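# Slide out the darker slide box's inner tray

## Task

Push the inner tray of the darker of the two slide boxes out through the box end that is farther from the robot's base, by at least a few centimetres, and leave it there. Every other object must end roughly where it started. The attempt fails immediately if the gripper grasps the outer case of either box, if either box is shifted or rotated beyond a small amount, or if a tray ends up pushed out about half its length. The result only counts if it holds on its own without the robot. Finish by opening the gripper and moving the arm away.

## Robot and tools

Robot: a single arm with six revolute joints and a parallel two-finger gripper. The joints, always in this column order, are waist, shoulder, elbow, wrist pitch, wrist yaw, wrist roll; the seventh value in any row is the gripper opening.

Frame: the scene frame has its origin on the table surface directly beneath the arm's base. +z is up, +x points away from the base, and +y is to the left when facing along +x. The base itself may sit slightly tilted. Result lines report end_effector_position (metres), end_effector_quat_wxyz, and linear and angular velocities (m/s, rad/s) in this frame. The reported hand position can be somewhat wrong, especially with the arm stretched far. end_effector_position is the point midway between the finger pads, roughly 3 to 4 cm behind the fingertips. The fingers point along the gripper's own +x axis and close along its y axis.

Tool execute_actions, argument actions: a list holding at most one item, or empty. An empty list ({"actions": []}) commands nothing and just reports the current state. A motion item is {"rows": [[...]], "steps": n}, with 1 to 15 rows and steps from 1 to 15 (default 15); one control step is 1/30 s, each row is used for one step, and the final row repeats to fill the remaining steps. A wait item is {"steps": n} with no rows, n up to 300; it returns once n steps have elapsed since the previous result, and time spent composing the reply counts toward them. Optional pictures (true/false) chooses whether camera images come back; by default they do.

Each row is 7 numbers, each in [-1, 1]. The first six are joint offsets, not absolute angles: they are measured from the joint angles shown in the latest result that contains them (before any such result exists, or for later calls in the same reply, from the arm's position when the action begins). They are not cumulative from row to row. Scaling: 1.0 equals 0.9615 rad for waist, shoulder and elbow, 1.713 rad for wrist pitch, 1.767 rad for wrist yaw, 1.728 rad for wrist roll. Joint ranges in radians: waist -3.054 to 3.054, shoulder 0.000 to 3.142, elbow 0.000 to 2.356, wrist pitch -1.571 to 1.571, wrist yaw -1.571 to 1.571, wrist roll -3.142 to 3.142. A request more than 0.010 rad beyond a range end, moving outward, is rejected and nothing is sent. True ends may differ by up to 0.010 rad; an outward request past the true end is clipped there, and the result may say "joint sent to its limit" (possibly referring to an earlier, still-running action). Absence of that line proves nothing.

The seventh number is an absolute opening: +1 fully open (pad gap 0.088 m), empty fingers touch near -0.80, and values below that close no further. Closing fully takes at least about 0.5 s. grip_measured reports the actual opening on the same scale; to squeeze an object, command a value well under grip_measured (lower means harder, up to about 34 N per pad; fast closing can overshoot). Readings may be off by about 1 mm consistently.

Motion limits: each joint's target may lead its measured angle by at most 0.211 rad (waist, shoulder, elbow), 0.213 (wrist pitch), 0.267 (wrist yaw), 0.228 (wrist roll), and all targets are scaled back if they would place the gripper over 70 mm from where it is measured. Big moves therefore need several actions. Friction can leave a joint short of its target, or ignore tiny moves, particularly at long reach, so check the Joint positions line (radians, then pad gap in metres) and Joint velocities after every move. "joint command not followed" means the clearance check altered or blocked targets (mounts and posts count as part of the arm). HELD flags steps where your row was not fully sent.

Between calls the arm keeps heading to the last row's target until it has nearly stopped or a step was HELD; after that only a new action moves it further. Sending all-zero offsets is not a pause: it drives the arm back to the reference angles. The simulation runs while you think.

Faults: if contact torque reaches a joint's load limit (waist 17.8, shoulder 22, elbow 22, wrist pitch 5.8, wrist yaw 5.78, wrist roll 5.42 N m, including any carried weight), the arm halts for 10 s and the rest of the call is dropped. Loaded motors warm up; MOTOR HOT appears from 50 °C, and at 95 °C an OVER-TEMPERATURE FAULT holds the arm, and if it fails to cool within 30 to 60 s, power cuts and the arm goes limp.

Tool zoom_image: camera is "cam_high", "cam_low" or "cam_wrist"; region is [x0, y0, x1, y1] in pixels of that camera's latest 504x504 image, top-left (0, 0), at most 504 by 504. Calibration (intrinsics K, distortion, T_world_to_cam) is given for each camera; fixed cameras may be off by a couple of degrees and several millimetres, and the wrist camera's pose follows the reported joints.

Tool finished_scene, argument scene: the number of the scene being closed. It is irreversible, and its result reports success and the next task. Replying without any tool call ends everything.

What to avoid: grasping either box's outer shell, nudging or rotating the boxes, shoving a tray halfway out, knocking anything off the table, dropping objects, slamming or pressing hard. Push the tray gently with the fingertips, confirm it stays put, then open and withdraw.

Each tool is called after "Emit:" as name([rows], argument=value, ...), one row to a line, values as JSON.

## Session

Emit:
execute_actions(actions=[])

Scene clock: 0.00 s of 3750.00 s.
end_effector_position=(+0.0166, +0.5613, +0.2075) grip_measured=+0.830 end_effector_quat_wxyz=(-0.093, +0.913, +0.339, -0.208) end_effector_velocity=(+0.002, +0.001, +0.003) end_effector_angular_velocity=(-0.001, -0.004, +0.006)
Joint positions: [ 1.897  1.87   1.355  0.734  1.158 -2.941  0.08 ]
Joint velocities: [-0.002 -0.007  0.002 -0.007 -0.007 -0.007 -0.   ]
Motor temperatures (°C, as the motors report them): [23 21 22 23 22 24]
Heat: hottest wrist roll 24 °C (+0.0 °C/min).

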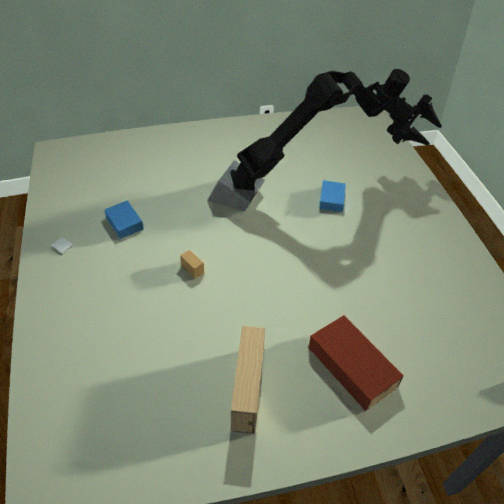

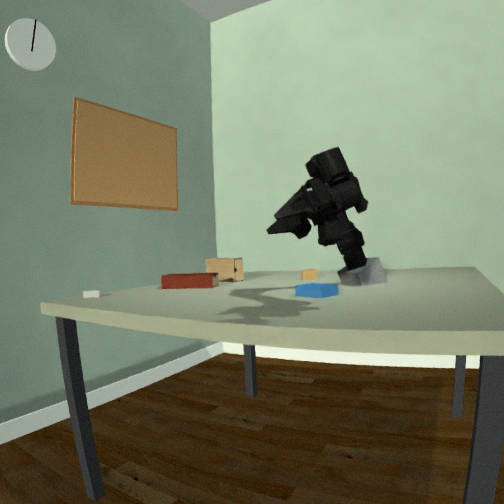

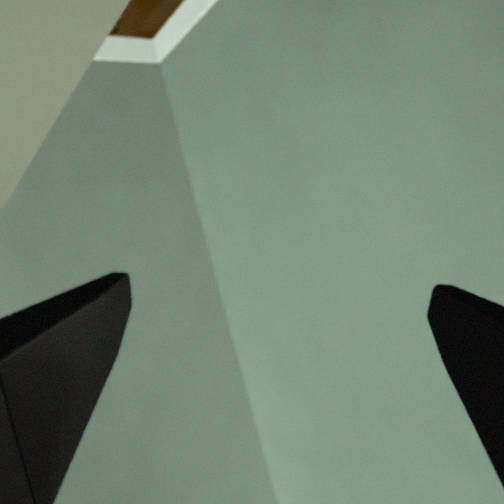

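Emit:
zoom_image(camera="cam_low", region=[140, 240, 260, 310])

Emit:
zoom_image(camera="cam_high", region=[280, 290, 430, 440])

Region (140, 240, 260, 310) of cam_low's 504x504 image, scaled by 4.200, with more detail than that image has; it fills the top 294 rows of this view, and the rest is white.

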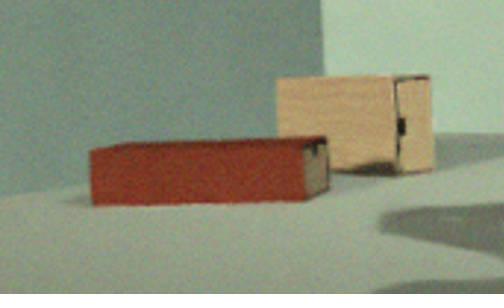

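Region (280, 290, 430, 440) of cam_high's 504x504 image, scaled by 3.360, with more detail than that image has.

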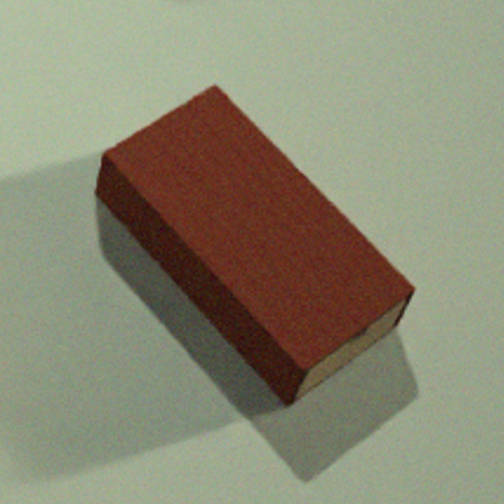

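Emit:
execute_actions([
  {"rows": [[-1,-0.28,-0.577,0.272,-0.864,1,-0.85]], "steps": 15},
], pictures=false)

Emit:
execute_actions([
  {"steps": 30},
], pictures=false)

Scene clock: 91.30 s of 3750.00 s.
end_effector_position=(+0.2136, +0.4894, +0.1827) grip_measured=-0.803 end_effector_quat_wxyz=(-0.432, +0.770, +0.395, -0.252) end_effector_velocity=(+0.367, -0.176, -0.135) end_effector_angular_velocity=(+0.655, +0.846, +0.485)
Joint positions: [ 1.261  1.615  0.832  1.171  0.306 -2.233  0.   ]
Joint velocities: [-1.595 -0.012 -0.422  0.212 -2.015  1.678  0.   ]
Motor temperatures (°C, as the motors report them): [24 31 26 26 22 24]
Heat: hottest shoulder 31 °C (+4.0 °C/min).
Steps of this call (steps 1 to 90: nothing new was sent; then 87.80 s passed at rest; steps 91 to 105: all 15 steps of this action). Readings (joint positions):
91: [1.891 1.857 1.337 0.756 1.122 -2.918]
92: [1.871 1.834 1.300 0.792 1.067 -2.877]
94: [1.807 1.781 1.228 0.861 0.982 -2.804]
98: [1.632 1.668 1.071 1.040 0.763 -2.620]
105: the state above

Scene clock: 92.30 s of 3750.00 s.
end_effector_position=(+0.2497, +0.4650, +0.1757) grip_measured=-0.803 end_effector_quat_wxyz=(+0.644, -0.444, -0.345, +0.519) end_effector_velocity=(+0.004, -0.002, -0.001) end_effector_angular_velocity=(-0.010, -0.006, -0.014)
Joint positions: [ 0.939  1.615  0.808  1.197 -0.366 -1.22   0.   ]
Joint velocities: [-0.007 -0.002 -0.002 -0.007  0.007 -0.007  0.   ]
Motor temperatures (°C, as the motors report them): [24 31 26 26 22 24]
Heat: hottest shoulder 31 °C (+4.0 °C/min).
Steps of this call (steps 1 to 30: the robot went on to your last target). Readings (joint positions):
1: [1.208 1.615 0.822 1.179 0.239 -2.177]
2: [1.155 1.615 0.817 1.186 0.172 -2.121]
4: [1.052 1.615 0.816 1.193 0.039 -2.006]
8: [0.948 1.615 0.810 1.195 -0.212 -1.781]
30: the state above

Emit:
execute_actions([
  {"rows": [[-0.979,0,-0.143,0.115,0,0.831,-0.85],[-0.979,0,-0.143,0.115,0,0.831,-0.85],[-0.979,0,-0.143,0.115,0,0.831,-0.85],[-0.979,0,-0.143,0.115,0,0.831,-0.85],[-0.979,0,-0.143,0.115,0,0.831,-0.85],[-0.979,0,-0.143,0.115,0,0.831,-0.85],[-0.979,0,-0.143,0.115,0,0.831,-0.85],[-0.979,0.03,-0.143,0.115,0,0.831,-0.85],[-0.979,0.06,-0.143,0.115,0,0.831,-0.85],[-0.979,0.09,-0.143,0.115,0,0.831,-0.85],[-0.979,0.12,-0.143,0.115,0,0.831,-0.85],[-0.979,0.15,-0.143,0.115,0,0.831,-0.85],[-0.979,0.18,-0.143,0.115,0,0.831,-0.85],[-0.979,0.21,-0.143,0.115,0,0.831,-0.85],[-0.979,0.245,-0.143,0.115,0,0.831,-0.85]], "steps": 15},
], pictures=false)

Emit:
execute_actions([
  {"steps": 25},
])

Scene clock: 108.97 s of 3750.00 s.
end_effector_position=(+0.4166, +0.2760, +0.1406) grip_measured=-0.803 end_effector_quat_wxyz=(+0.847, -0.358, -0.110, +0.376) end_effector_velocity=(+0.248, -0.429, -0.242) end_effector_angular_velocity=(+0.184, +1.089, -1.155)
Joint positions: [ 0.36   1.719  0.687  1.385 -0.368 -0.576  0.   ]
Joint velocities: [-1.009  0.696 -0.037 -0.007 -0.007  1.062  0.   ]
Motor temperatures (°C, as the motors report them): [24 32 25 28 22 24]
Heat: hottest shoulder 32 °C (+3.0 °C/min).
Steps of this call (steps 1 to 15: the robot went on to your last target; steps 16 to 90: nothing new was sent; then 13.17 s passed at rest; steps 91 to 105: all 15 steps of this action). Readings (joint positions):
91: [0.932 1.615 0.797 1.219 -0.373 -1.191]
92: [0.902 1.614 0.773 1.266 -0.377 -1.141]
94: [0.815 1.614 0.734 1.313 -0.373 -1.048]
98: [0.630 1.615 0.694 1.363 -0.369 -0.859]
105: the state above

Scene clock: 109.80 s of 3750.00 s.
end_effector_position=(+0.4747, +0.1187, +0.1224) grip_measured=-0.803 end_effector_quat_wxyz=(+0.973, -0.054, +0.066, +0.214) end_effector_velocity=(+0.001, -0.004, +0.000) end_effector_angular_velocity=(+0.004, +0.005, -0.017)
Joint positions: [ 0.003  1.841  0.676  1.391 -0.364  0.207  0.   ]
Joint velocities: [-0.007 -0.002 -0.002 -0.007  0.007  0.007  0.   ]
Motor temperatures (°C, as the motors report them): [24 32 25 28 22 24]
Heat: hottest shoulder 32 °C (+3.0 °C/min).
Steps of this call (steps 1 to 25: the robot went on to your last target). Readings (joint positions):
1: [0.327 1.741 0.686 1.385 -0.368 -0.539]
2: [0.293 1.762 0.684 1.385 -0.368 -0.501]
4: [0.219 1.794 0.681 1.385 -0.368 -0.418]
8: [0.066 1.829 0.678 1.388 -0.365 -0.214]
25: the state above
camera_calibration (this result's frames):
cam_wrist: T_world_to_cam=[[0.421329, -0.899779, 0.113491, -0.101261], [-0.442787, -0.313303, -0.840108, 0.375711], [0.791468, 0.303709, -0.530414, -0.270112], [0, 0, 0, 1]] pos_world=[0.422809, 0.108635, 0.183859]

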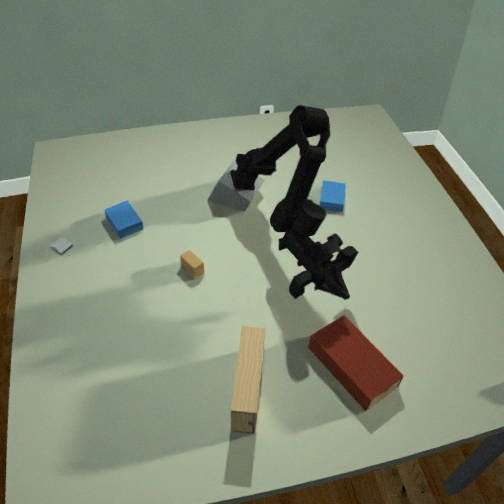

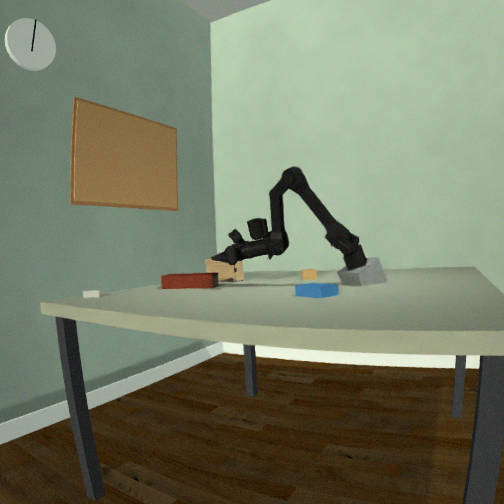

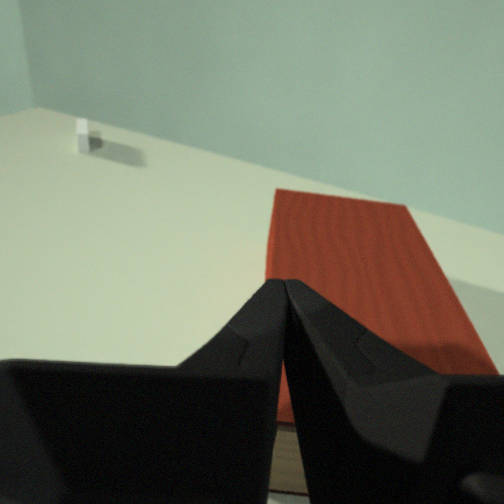

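Emit:
execute_actions([
  {"rows": [[-0.01,0.03,0,0,0,0,-0.85],[-0.02,0.05,0,0,0,0,-0.85],[-0.03,0.07,0,0,0,0,-0.85],[-0.04,0.09,0,0,0,0,-0.85],[-0.045,0.11,0,0,0,0,-0.85],[-0.045,0.13,0,0,0,0,-0.85],[-0.045,0.15,0,0,0,0,-0.85]], "steps": 15},
])

Emit:
zoom_image(camera="cam_low", region=[150, 210, 310, 310])

Scene clock: 122.07 s of 3750.00 s.
end_effector_position=(+0.4732, +0.0828, +0.0716) grip_measured=-0.803 end_effector_quat_wxyz=(+0.975, -0.046, +0.127, +0.177) end_effector_velocity=(-0.001, -0.003, -0.002) end_effector_angular_velocity=(-0.008, +0.009, -0.002)
Joint positions: [-0.037  1.976  0.676  1.389 -0.365  0.21   0.   ]
Joint velocities: [-0.007  0.002 -0.002 -0.007 -0.007 -0.007  0.   ]
Motor temperatures (°C, as the motors report them): [24 31 25 29 22 24]
Heat: hottest shoulder 31 °C (+1.0 °C/min).
Steps of this call (steps 1 to 30: the robot went on to your last target; steps 31 to 90: nothing new was sent; then 8.77 s passed at rest; steps 91 to 105: all 15 steps of this action). Readings (joint positions):
91: [0.002 1.843 0.676 1.392 -0.364 0.210]
92: [0.001 1.848 0.676 1.393 -0.364 0.210]
94: [-0.008 1.868 0.676 1.394 -0.364 0.210]
98: [-0.032 1.938 0.676 1.392 -0.364 0.210]
105: the state above
camera_calibration (this result's frames):
cam_wrist: T_world_to_cam=[[0.359815, -0.92943, 0.0818129, -0.0932905], [-0.562252, -0.28597, -0.775947, 0.37082], [0.744584, 0.233198, -0.62547, -0.25017], [0, 0, 0, 1]] pos_world=[0.428335, 0.0776757, 0.138895]

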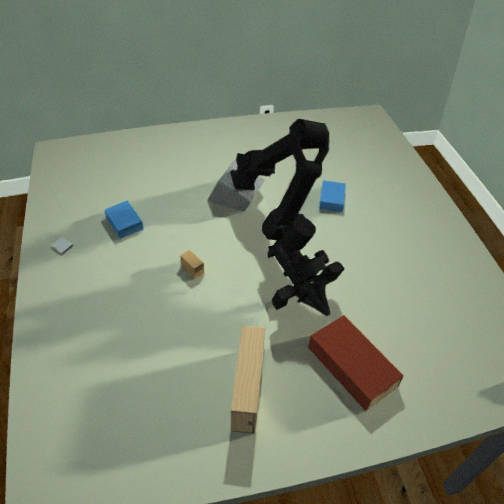

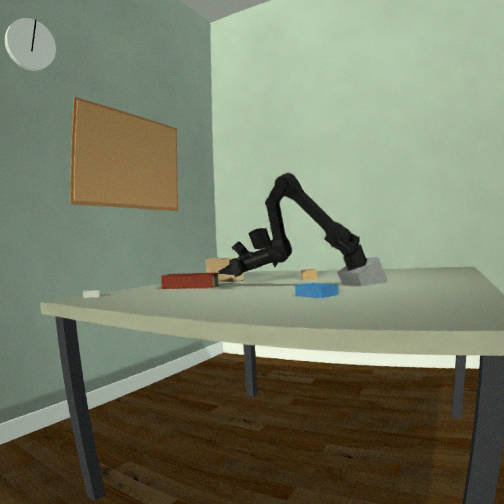

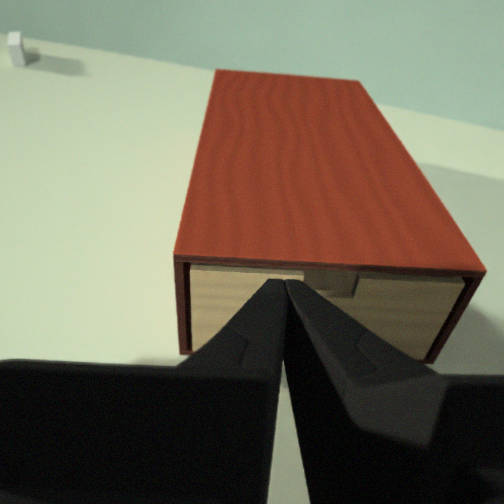

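Region (150, 210, 310, 310) of cam_low's 504x504 image, scaled by 3.150, with more detail than that image has; it fills the top 315 rows of this view, and the rest is white.

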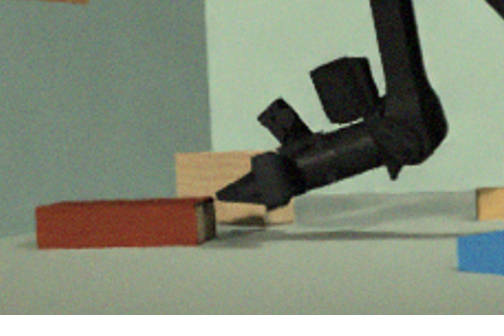

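Emit:
execute_actions([
  {"rows": [[-0.005,0.02,0,0.012,0,0.01,-0.85],[-0.01,0.04,0,0.024,0,0.02,-0.85],[-0.015,0.06,0,0.036,0,0.03,-0.85],[-0.02,0.08,0,0.048,0,0.035,-0.85],[-0.02,0.10,0,0.06,0,0.035,-0.85],[-0.02,0.125,0,0.068,0,0.035,-0.85]], "steps": 15},
])

Emit:
zoom_image(camera="cam_low", region=[180, 230, 300, 305])

Scene clock: 154.50 s of 3750.00 s.
end_effector_position=(+0.4693, +0.0683, +0.0508) grip_measured=-0.803 end_effector_quat_wxyz=(+0.977, -0.021, +0.129, +0.167) end_effector_velocity=(-0.001, -0.001, -0.003) end_effector_angular_velocity=(-0.007, +0.011, +0.003)
Joint positions: [-0.052  2.085  0.676  1.501 -0.365  0.264  0.   ]
Joint velocities: [-0.002  0.002 -0.002 -0.007 -0.007 -0.007  0.   ]
Motor temperatures (°C, as the motors report them): [24 29 24 30 22 24]
Heat: hottest wrist pitch 30 °C (-1.0 °C/min).
Steps of this call (steps 1 to 15: the robot went on to your last target; steps 16 to 90: nothing new was sent; then 28.93 s passed at rest; steps 91 to 105: all 15 steps of this action). Readings (joint positions):
91: [-0.037 1.977 0.676 1.392 -0.365 0.210]
92: [-0.037 1.981 0.676 1.401 -0.364 0.214]
94: [-0.040 1.999 0.676 1.429 -0.364 0.235]
98: [-0.050 2.059 0.676 1.478 -0.364 0.257]
105: the state above
camera_calibration (this result's frames):
cam_wrist: T_world_to_cam=[[0.335164, -0.941489, 0.0355471, -0.0889229], [-0.57784, -0.235215, -0.781521, 0.352444], [0.744155, 0.241397, -0.622865, -0.257419], [0, 0, 0, 1]] pos_world=[0.42502, 0.0613204, 0.118265]

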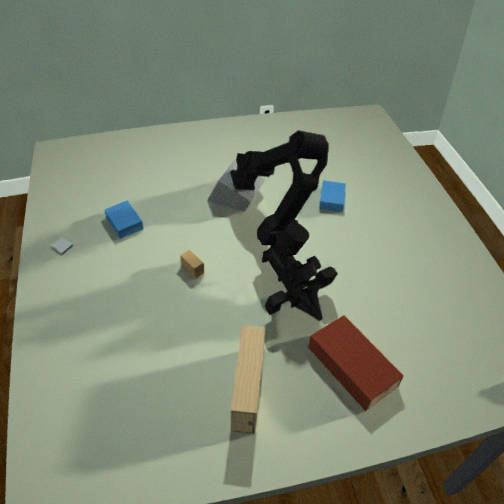

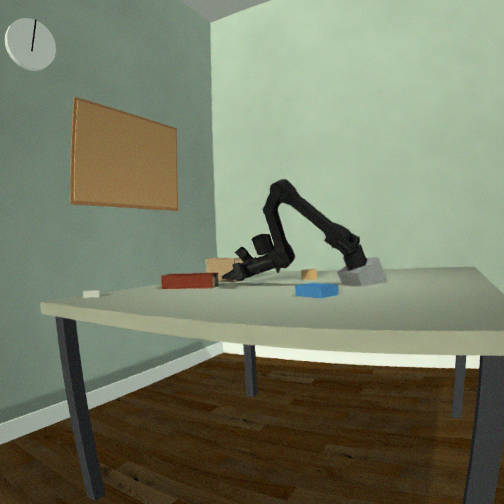

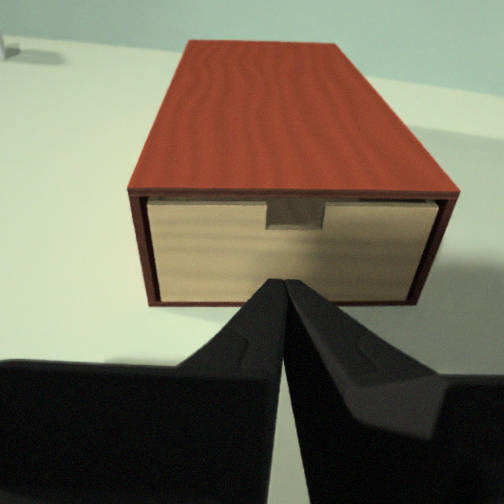

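Region (180, 230, 300, 305) of cam_low's 504x504 image, scaled by 4.200, with more detail than that image has; it fills the top 315 rows of this view, and the rest is white.

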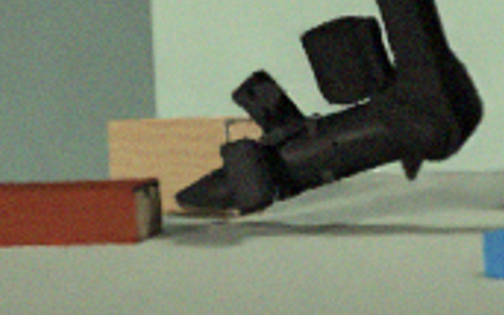

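Emit:
execute_actions([
  {"rows": [[0.005,0.012,0.017,-0.003,0,0,-0.85],[0.01,0.024,0.035,-0.006,0,0,-0.85],[0.015,0.036,0.052,-0.009,0,0,-0.85],[0.02,0.048,0.07,-0.012,0,0,-0.85],[0.025,0.06,0.087,-0.016,0,0,-0.85],[0.03,0.073,0.104,-0.019,0.005,0,-0.85]], "steps": 15},
])

Emit:
zoom_image(camera="cam_low", region=[180, 230, 300, 305])

Scene clock: 174.83 s of 3750.00 s.
end_effector_position=(+0.4868, +0.0773, +0.0384) grip_measured=-0.803 end_effector_quat_wxyz=(+0.975, -0.019, +0.130, +0.177) end_effector_velocity=(+0.006, -0.001, +0.003) end_effector_angular_velocity=(-0.008, -0.017, -0.003)
Joint positions: [-0.025  2.145  0.767  1.471 -0.359  0.265  0.   ]
Joint velocities: [-0.002  0.002  0.022 -0.007  0.007 -0.007  0.   ]
Motor temperatures (°C, as the motors report them): [25 29 24 31 22 24]
Heat: hottest wrist pitch 31 °C (+0.0 °C/min).
Steps of this call (steps 1 to 15: the robot went on to your last target; steps 16 to 90: nothing new was sent; then 16.83 s passed at rest; steps 91 to 105: all 15 steps of this action). Readings (joint positions):
91: [-0.052 2.087 0.676 1.503 -0.365 0.265]
92: [-0.052 2.088 0.680 1.503 -0.365 0.265]
94: [-0.048 2.098 0.700 1.495 -0.365 0.265]
98: [-0.032 2.131 0.750 1.477 -0.362 0.265]
105: the state above
camera_calibration (this result's frames):
cam_wrist: T_world_to_cam=[[0.353653, -0.934971, 0.0275499, -0.0951187], [-0.577107, -0.24128, -0.780212, 0.355029], [0.736123, 0.260025, -0.624908, -0.277788], [0, 0, 0, 1]] pos_world=[0.443015, 0.0689602, 0.106026]

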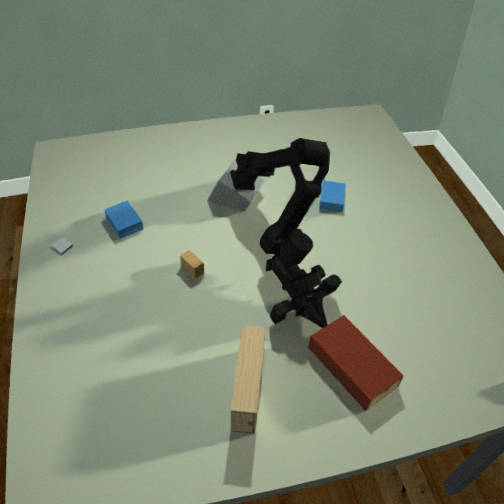

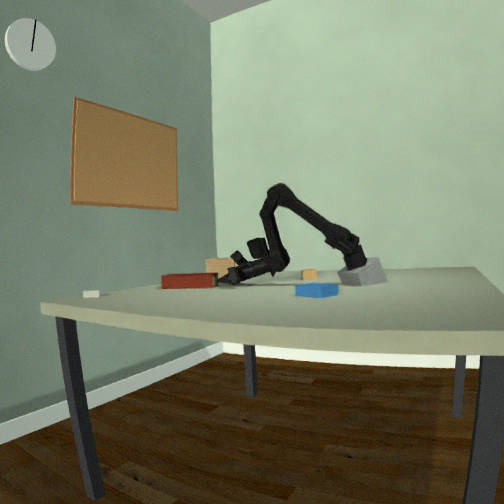

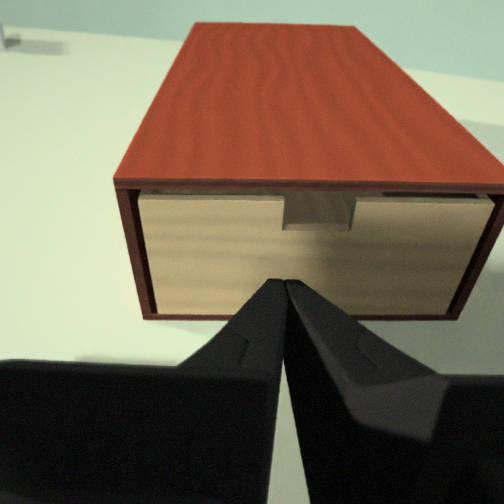

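Region (180, 230, 300, 305) of cam_low's 504x504 image, scaled by 4.200, with more detail than that image has; it fills the top 315 rows of this view, and the rest is white.

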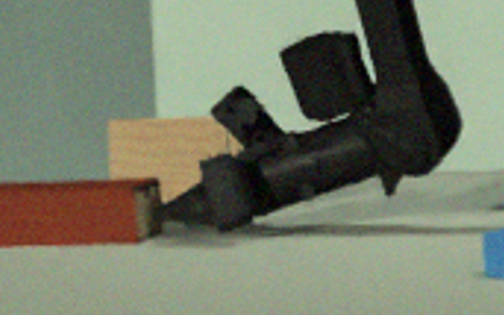

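Emit:
execute_actions([
  {"rows": [[0.002,0.01,0.016,-0.004,0.003,0,-0.85],[0.003,0.011,0.025,-0.009,0.006,0,-0.85],[0.004,0.012,0.034,-0.013,0.009,0,-0.85],[0.005,0.013,0.043,-0.018,0.012,0,-0.85],[0.006,0.014,0.052,-0.022,0.013,0,-0.85],[0.007,0.015,0.061,-0.027,0.013,0,-0.85],[0.008,0.016,0.07,-0.031,0.013,0,-0.85],[0.009,0.017,0.079,-0.036,0.013,0,-0.85],[0.01,0.018,0.088,-0.04,0.013,0,-0.85],[0.011,0.019,0.097,-0.045,0.013,0,-0.85],[0.012,0.02,0.106,-0.049,0.013,0,-0.85],[0.013,0.022,0.115,-0.054,0.013,0,-0.85],[0.014,0.023,0.124,-0.058,0.013,0,-0.85],[0.015,0.025,0.134,-0.063,0.013,0,-0.85]], "steps": 15},
], pictures=false)

Emit:
execute_actions([
  {"steps": 10},
])

Emit:
zoom_image(camera="cam_low", region=[140, 230, 280, 305])

Scene clock: 193.60 s of 3750.00 s.
end_effector_position=(+0.5117, +0.0828, +0.0408) grip_measured=-0.803 end_effector_quat_wxyz=(+0.976, -0.019, +0.128, +0.174) end_effector_velocity=(+0.048, +0.015, +0.002) end_effector_angular_velocity=(-0.003, +0.005, +0.014)
Joint positions: [-0.014  2.155  0.871  1.38  -0.341  0.265  0.   ]
Joint velocities: [ 0.022  0.032  0.212 -0.183  0.007 -0.007  0.   ]
Motor temperatures (°C, as the motors report them): [24 29 24 30 22 24]
Heat: hottest wrist pitch 30 °C (+0.0 °C/min).
Steps of this call (steps 1 to 15: the robot went on to your last target; steps 16 to 90: nothing new was sent; then 15.27 s passed at rest; steps 91 to 105: all 15 steps of this action). Readings (joint positions):
91: [-0.025 2.146 0.770 1.469 -0.358 0.265]
92: [-0.025 2.146 0.773 1.467 -0.357 0.265]
94: [-0.024 2.146 0.782 1.457 -0.351 0.265]
98: [-0.022 2.148 0.813 1.431 -0.343 0.265]
105: the state above

Scene clock: 193.93 s of 3750.00 s.
end_effector_position=(+0.5156, +0.0840, +0.0410) grip_measured=-0.803 end_effector_quat_wxyz=(+0.976, -0.019, +0.128, +0.174) end_effector_velocity=(+0.001, -0.001, -0.001) end_effector_angular_velocity=(-0.020, +0.006, +0.006)
Joint positions: [-0.012  2.158  0.888  1.365 -0.34   0.265  0.   ]
Joint velocities: [-0.002 -0.002  0.007 -0.022 -0.007 -0.022  0.   ]
Motor temperatures (°C, as the motors report them): [24 29 24 30 22 24]
Heat: hottest wrist pitch 30 °C (+0.0 °C/min).
Steps of this call (steps 1 to 10: the robot went on to your last target). Readings (joint positions):
1: [-0.013 2.156 0.877 1.376 -0.340 0.265]
2: [-0.013 2.156 0.881 1.373 -0.340 0.265]
4: [-0.012 2.157 0.884 1.369 -0.340 0.265]
8: [-0.012 2.157 0.887 1.366 -0.340 0.265]
10: the state above
camera_calibration (this result's frames):
cam_wrist: T_world_to_cam=[[0.348646, -0.936819, 0.028571, -0.0963588], [-0.575118, -0.237907, -0.782713, 0.374096], [0.740058, 0.256458, -0.621726, -0.30101], [0, 0, 0, 1]] pos_world=[0.471509, 0.0759256, 0.108417]

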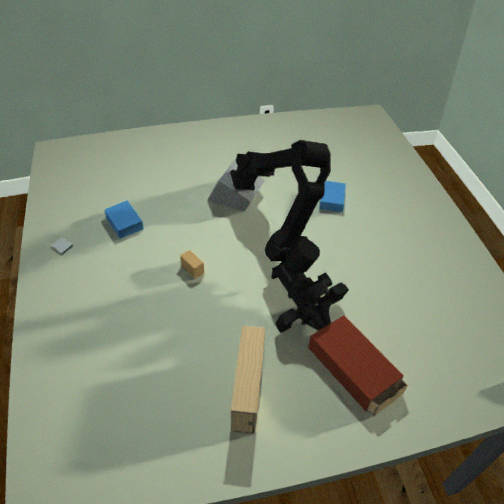

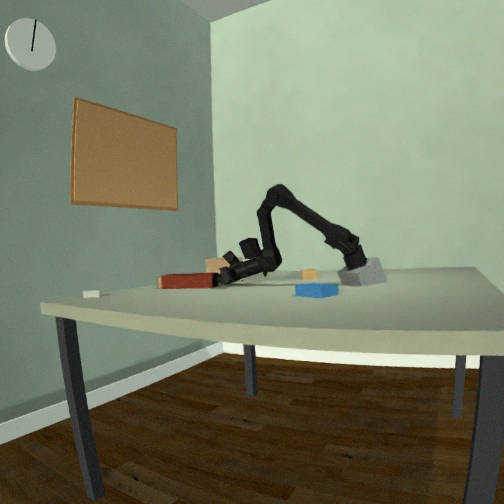

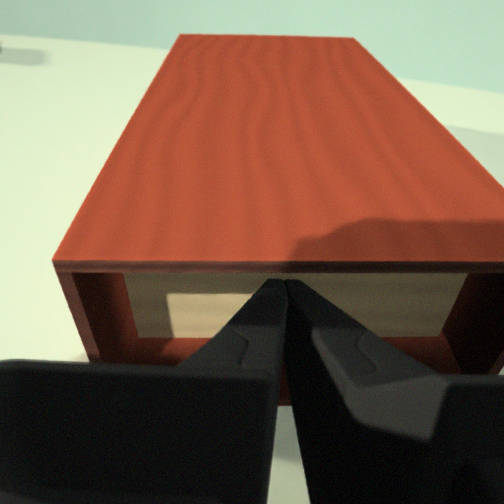

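Region (140, 230, 280, 305) of cam_low's 504x504 image, scaled by 3.600, with more detail than that image has; it fills the top 270 rows of this view, and the rest is white.

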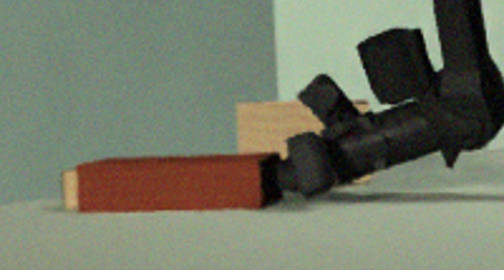

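Emit:
execute_actions([
  {"rows": [[0.003,0.014,0.012,-0.002,0.002,0,-0.85],[0.004,0.018,0.02,-0.005,0.003,0,-0.85],[0.005,0.022,0.028,-0.008,0.004,0,-0.85],[0.007,0.025,0.036,-0.011,0.005,0,-0.85],[0.008,0.028,0.044,-0.014,0.006,0,-0.85],[0.009,0.03,0.052,-0.017,0.007,0,-0.85],[0.011,0.032,0.06,-0.02,0.008,0,-0.85],[0.012,0.034,0.068,-0.023,0.009,0,-0.85],[0.013,0.036,0.076,-0.026,0.01,0,-0.85],[0.015,0.038,0.084,-0.03,0.011,0,-0.85],[0.016,0.04,0.092,-0.033,0.012,0,-0.85],[0.017,0.042,0.1,-0.036,0.012,0,-0.85],[0.018,0.044,0.108,-0.039,0.013,0,-0.85],[0.019,0.046,0.115,-0.042,0.013,0,-0.85],[0.02,0.048,0.122,-0.045,0.013,0,-0.85]], "steps": 15},
], pictures=false)

Emit:
execute_actions([
  {"steps": 10},
])

Emit:
zoom_image(camera="cam_low", region=[140, 230, 280, 305])

Scene clock: 212.27 s of 3750.00 s.
end_effector_position=(+0.5348, +0.0898, +0.0383) grip_measured=-0.803 end_effector_quat_wxyz=(+0.976, -0.018, +0.128, +0.173) end_effector_velocity=(+0.047, +0.014, +0.001) end_effector_angular_velocity=(-0.005, -0.012, -0.006)
Joint positions: [ 0.002  2.186  0.977  1.305 -0.322  0.265  0.   ]
Joint velocities: [ 0.027  0.051  0.212 -0.154  0.037 -0.007  0.   ]
Motor temperatures (°C, as the motors report them): [25 29 24 30 22 24]
Heat: hottest wrist pitch 30 °C (+0.0 °C/min).
Steps of this call (steps 1 to 30: the robot went on to your last target; steps 31 to 90: nothing new was sent; then 14.83 s passed at rest; steps 91 to 105: all 15 steps of this action). Readings (joint positions):
91: [-0.012 2.158 0.889 1.365 -0.339 0.265]
92: [-0.012 2.159 0.891 1.364 -0.339 0.265]
94: [-0.011 2.163 0.899 1.358 -0.338 0.265]
98: [-0.007 2.173 0.925 1.341 -0.332 0.265]
105: the state above

Scene clock: 212.60 s of 3750.00 s.
end_effector_position=(+0.5389, +0.0913, +0.0381) grip_measured=-0.803 end_effector_quat_wxyz=(+0.976, -0.018, +0.128, +0.173) end_effector_velocity=(+0.000, +0.001, -0.002) end_effector_angular_velocity=(+0.008, +0.020, +0.013)
Joint positions: [ 0.005  2.192  0.997  1.291 -0.32   0.265  0.   ]
Joint velocities: [-0.002 -0.002  0.007 -0.022 -0.022  0.007  0.   ]
Motor temperatures (°C, as the motors report them): [25 29 24 30 22 24]
Heat: hottest wrist pitch 30 °C (+0.0 °C/min).
Steps of this call (steps 1 to 10: the robot went on to your last target). Readings (joint positions):
1: [0.003 2.188 0.983 1.301 -0.321 0.265]
2: [0.004 2.189 0.988 1.298 -0.321 0.265]
4: [0.005 2.190 0.993 1.294 -0.320 0.265]
8: [0.005 2.192 0.996 1.291 -0.320 0.265]
10: the state above
camera_calibration (this result's frames):
cam_wrist: T_world_to_cam=[[0.345968, -0.937836, 0.0277482, -0.0960222], [-0.575129, -0.235346, -0.783479, 0.386803], [0.741305, 0.2551, -0.620799, -0.322506], [0, 0, 0, 1]] pos_world=[0.494758, 0.0832507, 0.105505]

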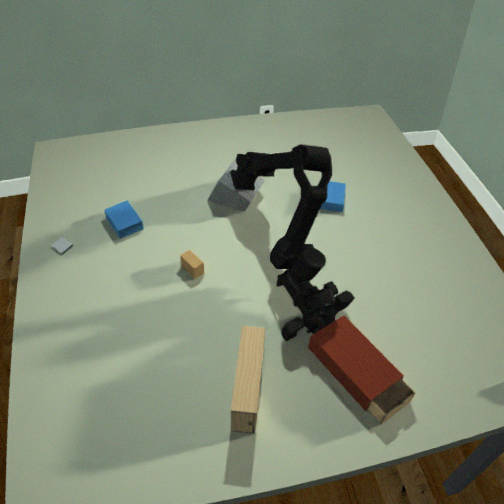

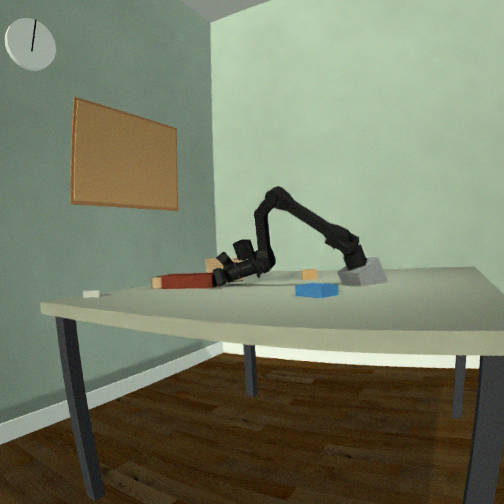

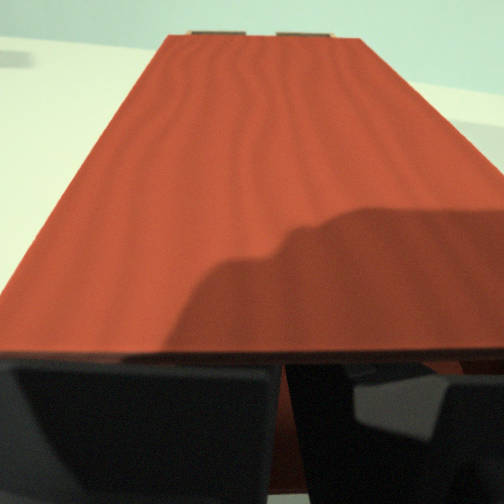

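Region (140, 230, 280, 305) of cam_low's 504x504 image, scaled by 3.600, with more detail than that image has; it fills the top 270 rows of this view, and the rest is white.

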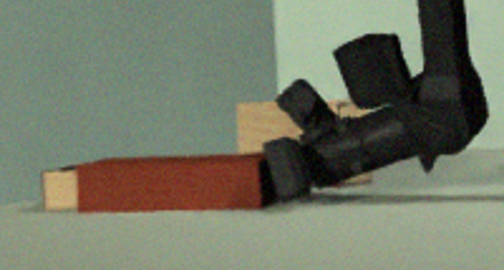

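Emit:
execute_actions([
  {"rows": [[0.003,0.012,0.014,-0.003,0.002,0,-0.85],[0.004,0.015,0.021,-0.006,0.003,0,-0.85],[0.005,0.017,0.028,-0.009,0.004,0,-0.85],[0.006,0.019,0.036,-0.012,0.004,0,-0.85]], "steps": 12},
], pictures=false)

Emit:
execute_actions([
  {"rows": [[-0.003,-0.008,-0.025,0.008,-0.002,0,-0.85],[-0.005,-0.013,-0.043,0.015,-0.003,0,-0.85],[-0.007,-0.018,-0.061,0.023,-0.005,0,-0.85],[-0.009,-0.023,-0.079,0.03,-0.006,0,-0.85],[-0.011,-0.028,-0.097,0.038,-0.008,0,-0.85],[-0.013,-0.033,-0.115,0.046,-0.009,0,-0.85],[-0.015,-0.038,-0.133,0.054,-0.011,0,-0.85],[-0.017,-0.043,-0.151,0.062,-0.012,0,-0.85],[-0.019,-0.048,-0.169,0.07,-0.014,0,-0.85],[-0.021,-0.053,-0.187,0.078,-0.015,0,-0.85],[-0.023,-0.058,-0.205,0.086,-0.017,0,-0.85],[-0.025,-0.063,-0.223,0.094,-0.018,0,-0.85],[-0.027,-0.068,-0.241,0.102,-0.02,0,-0.85],[-0.029,-0.073,-0.259,0.11,-0.021,0,-0.85],[-0.031,-0.08,-0.28,0.118,-0.022,0,-0.85]], "steps": 15},
], pictures=false)

Emit:
execute_actions([
  {"steps": 8},
])

Scene clock: 227.43 s of 3750.00 s.
end_effector_position=(+0.5442, +0.0929, +0.0376) grip_measured=-0.803 end_effector_quat_wxyz=(+0.976, -0.018, +0.128, +0.173) end_effector_velocity=(-0.000, +0.002, -0.000) end_effector_angular_velocity=(-0.004, +0.006, +0.019)
Joint positions: [ 0.008  2.199  1.022  1.272 -0.317  0.265  0.   ]
Joint velocities: [-0.002 -0.002  0.002 -0.007 -0.022 -0.007  0.   ]
Motor temperatures (°C, as the motors report them): [25 30 25 30 22 24]
Heat: hottest shoulder 30 °C (-1.0 °C/min).
Steps of this call (steps 1 to 30: the robot went on to your last target; steps 31 to 90: nothing new was sent; then 11.43 s passed at rest; steps 91 to 102: all 12 steps of this action). Readings (joint positions):
91: [0.005 2.193 0.998 1.289 -0.320 0.265]
92: [0.005 2.193 1.000 1.288 -0.320 0.265]
94: [0.006 2.195 1.008 1.282 -0.319 0.265]
98: [0.008 2.198 1.019 1.274 -0.317 0.265]
102: the state above

Scene clock: 227.93 s of 3750.00 s.
end_effector_position=(+0.4966, +0.0819, +0.0363) grip_measured=-0.803 end_effector_quat_wxyz=(+0.975, -0.019, +0.132, +0.176) end_effector_velocity=(-0.119, -0.022, +0.026) end_effector_angular_velocity=(-0.009, -0.031, +0.018)
Joint positions: [-0.012  2.153  0.811  1.432 -0.346  0.264  0.   ]
Joint velocities: [-0.061 -0.168 -0.54   0.403 -0.066 -0.007  0.   ]
Motor temperatures (°C, as the motors report them): [25 30 25 30 22 24]
Heat: hottest shoulder 30 °C (-1.0 °C/min).
Steps of this call (steps 1 to 15: all 15 steps of this action). Readings (joint positions):
1: [0.008 2.199 1.021 1.272 -0.317 0.265]
2: [0.008 2.199 1.016 1.277 -0.317 0.265]
4: [0.008 2.198 0.995 1.295 -0.318 0.265]
8: [0.003 2.188 0.931 1.339 -0.328 0.264]
15: the state above

Scene clock: 228.20 s of 3750.00 s.
end_effector_position=(+0.4853, +0.0800, +0.0382) grip_measured=-0.803 end_effector_quat_wxyz=(+0.975, -0.019, +0.132, +0.177) end_effector_velocity=(-0.006, +0.002, +0.009) end_effector_angular_velocity=(-0.018, -0.031, +0.019)
Joint positions: [-0.017  2.138  0.761  1.468 -0.352  0.264  0.   ]
Joint velocities: [-0.002 -0.022 -0.032  0.037 -0.007 -0.022  0.   ]
Motor temperatures (°C, as the motors report them): [25 30 25 30 22 24]
Heat: hottest shoulder 30 °C (-1.0 °C/min).
Steps of this call (steps 1 to 8: the robot went on to your last target). Readings (joint positions):
1: [-0.014 2.148 0.795 1.444 -0.348 0.264]
2: [-0.015 2.144 0.782 1.451 -0.350 0.264]
4: [-0.016 2.141 0.770 1.460 -0.351 0.264]
8: the state above
camera_calibration (this result's frames):
cam_wrist: T_world_to_cam=[[0.353979, -0.934875, 0.026616, -0.0921692], [-0.579095, -0.241437, -0.778689, 0.355639], [0.734403, 0.260227, -0.626845, -0.276603], [0, 0, 0, 1]] pos_world=[0.441713, 0.0716771, 0.105998]

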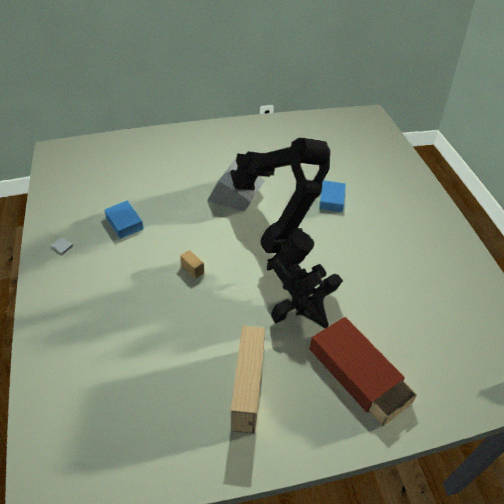

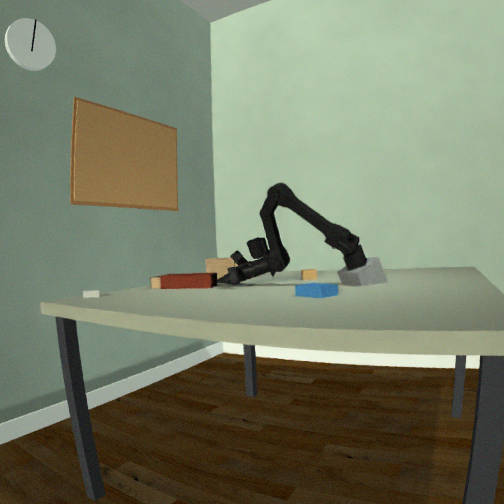

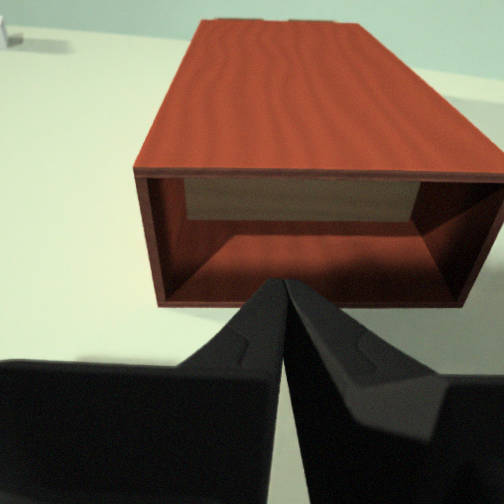

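Emit:
execute_actions([
  {"rows": [[0,-0.04,-0.03,0,0,0,-0.85],[0,-0.08,-0.06,0,0,0,-0.85],[0,-0.12,-0.09,0,0,0,-0.85],[0,-0.16,-0.12,0,0,0,-0.85],[0,-0.2,-0.15,0,0,0,-0.85],[0,-0.25,-0.18,0,0,0,-0.85],[0,-0.3,-0.2,0,0,0,-0.85],[0,-0.35,-0.22,0,0,0,-0.85],[0,-0.4,-0.24,0,0,0,-0.85],[0,-0.45,-0.25,0,0,0,-0.85],[0,-0.5,-0.25,0,0,0,-0.85]], "steps": 15},
])

Emit:
finished_scene(scene=1)

Scene clock: 235.93 s of 3750.00 s.
end_effector_position=(+0.4442, +0.1191, +0.1631) grip_measured=-0.803 end_effector_quat_wxyz=(+0.977, -0.035, +0.021, +0.211) end_effector_velocity=(-0.023, +0.041, +0.133) end_effector_angular_velocity=(+0.029, -0.312, +0.095)
Joint positions: [-0.017  1.69   0.541  1.474 -0.353  0.264  0.   ]
Joint velocities: [-0.002 -0.388 -0.051 -0.007  0.007  0.007  0.   ]
Motor temperatures (°C, as the motors report them): [25 31 24 30 22 24]
Heat: hottest shoulder 31 °C (+0.0 °C/min).
Steps of this call (steps 1 to 30: the robot went on to your last target; steps 31 to 90: nothing new was sent; then 4.23 s passed at rest; steps 91 to 105: all 15 steps of this action). Readings (joint positions):
91: [-0.017 2.134 0.755 1.472 -0.353 0.264]
92: [-0.017 2.126 0.747 1.470 -0.353 0.264]
94: [-0.017 2.086 0.710 1.467 -0.353 0.264]
98: [-0.017 1.944 0.616 1.467 -0.353 0.264]
105: the state above
camera_calibration (this result's frames):
cam_wrist: T_world_to_cam=[[0.40946, -0.907179, 0.0967905, -0.0837159], [-0.375022, -0.264077, -0.888606, 0.368455], [0.831686, 0.32755, -0.448342, -0.25863], [0, 0, 0, 1]] pos_world=[0.387556, 0.10607, 0.21956]

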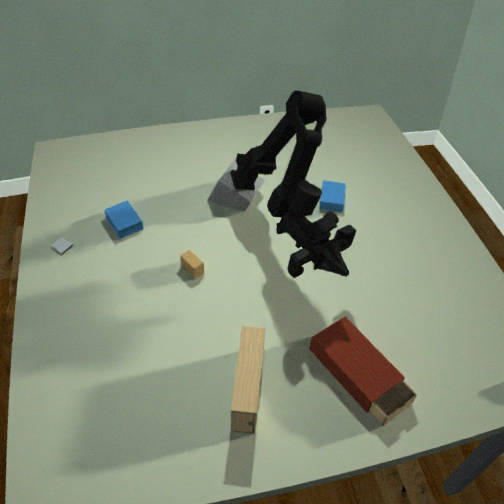

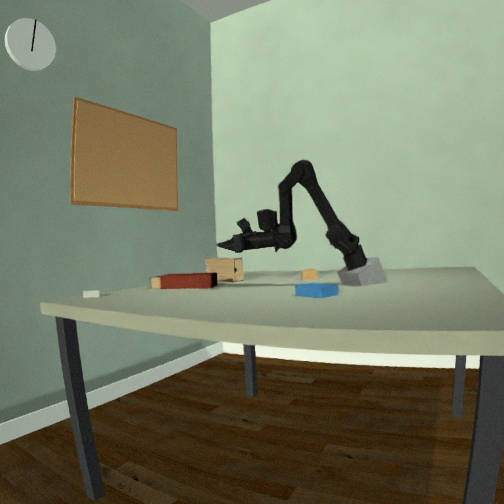

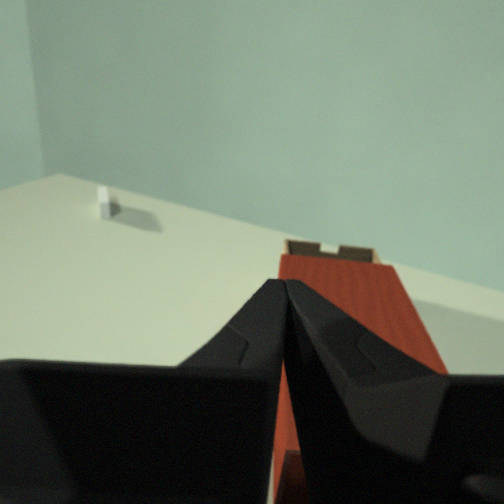

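The scene is finished: the task was done.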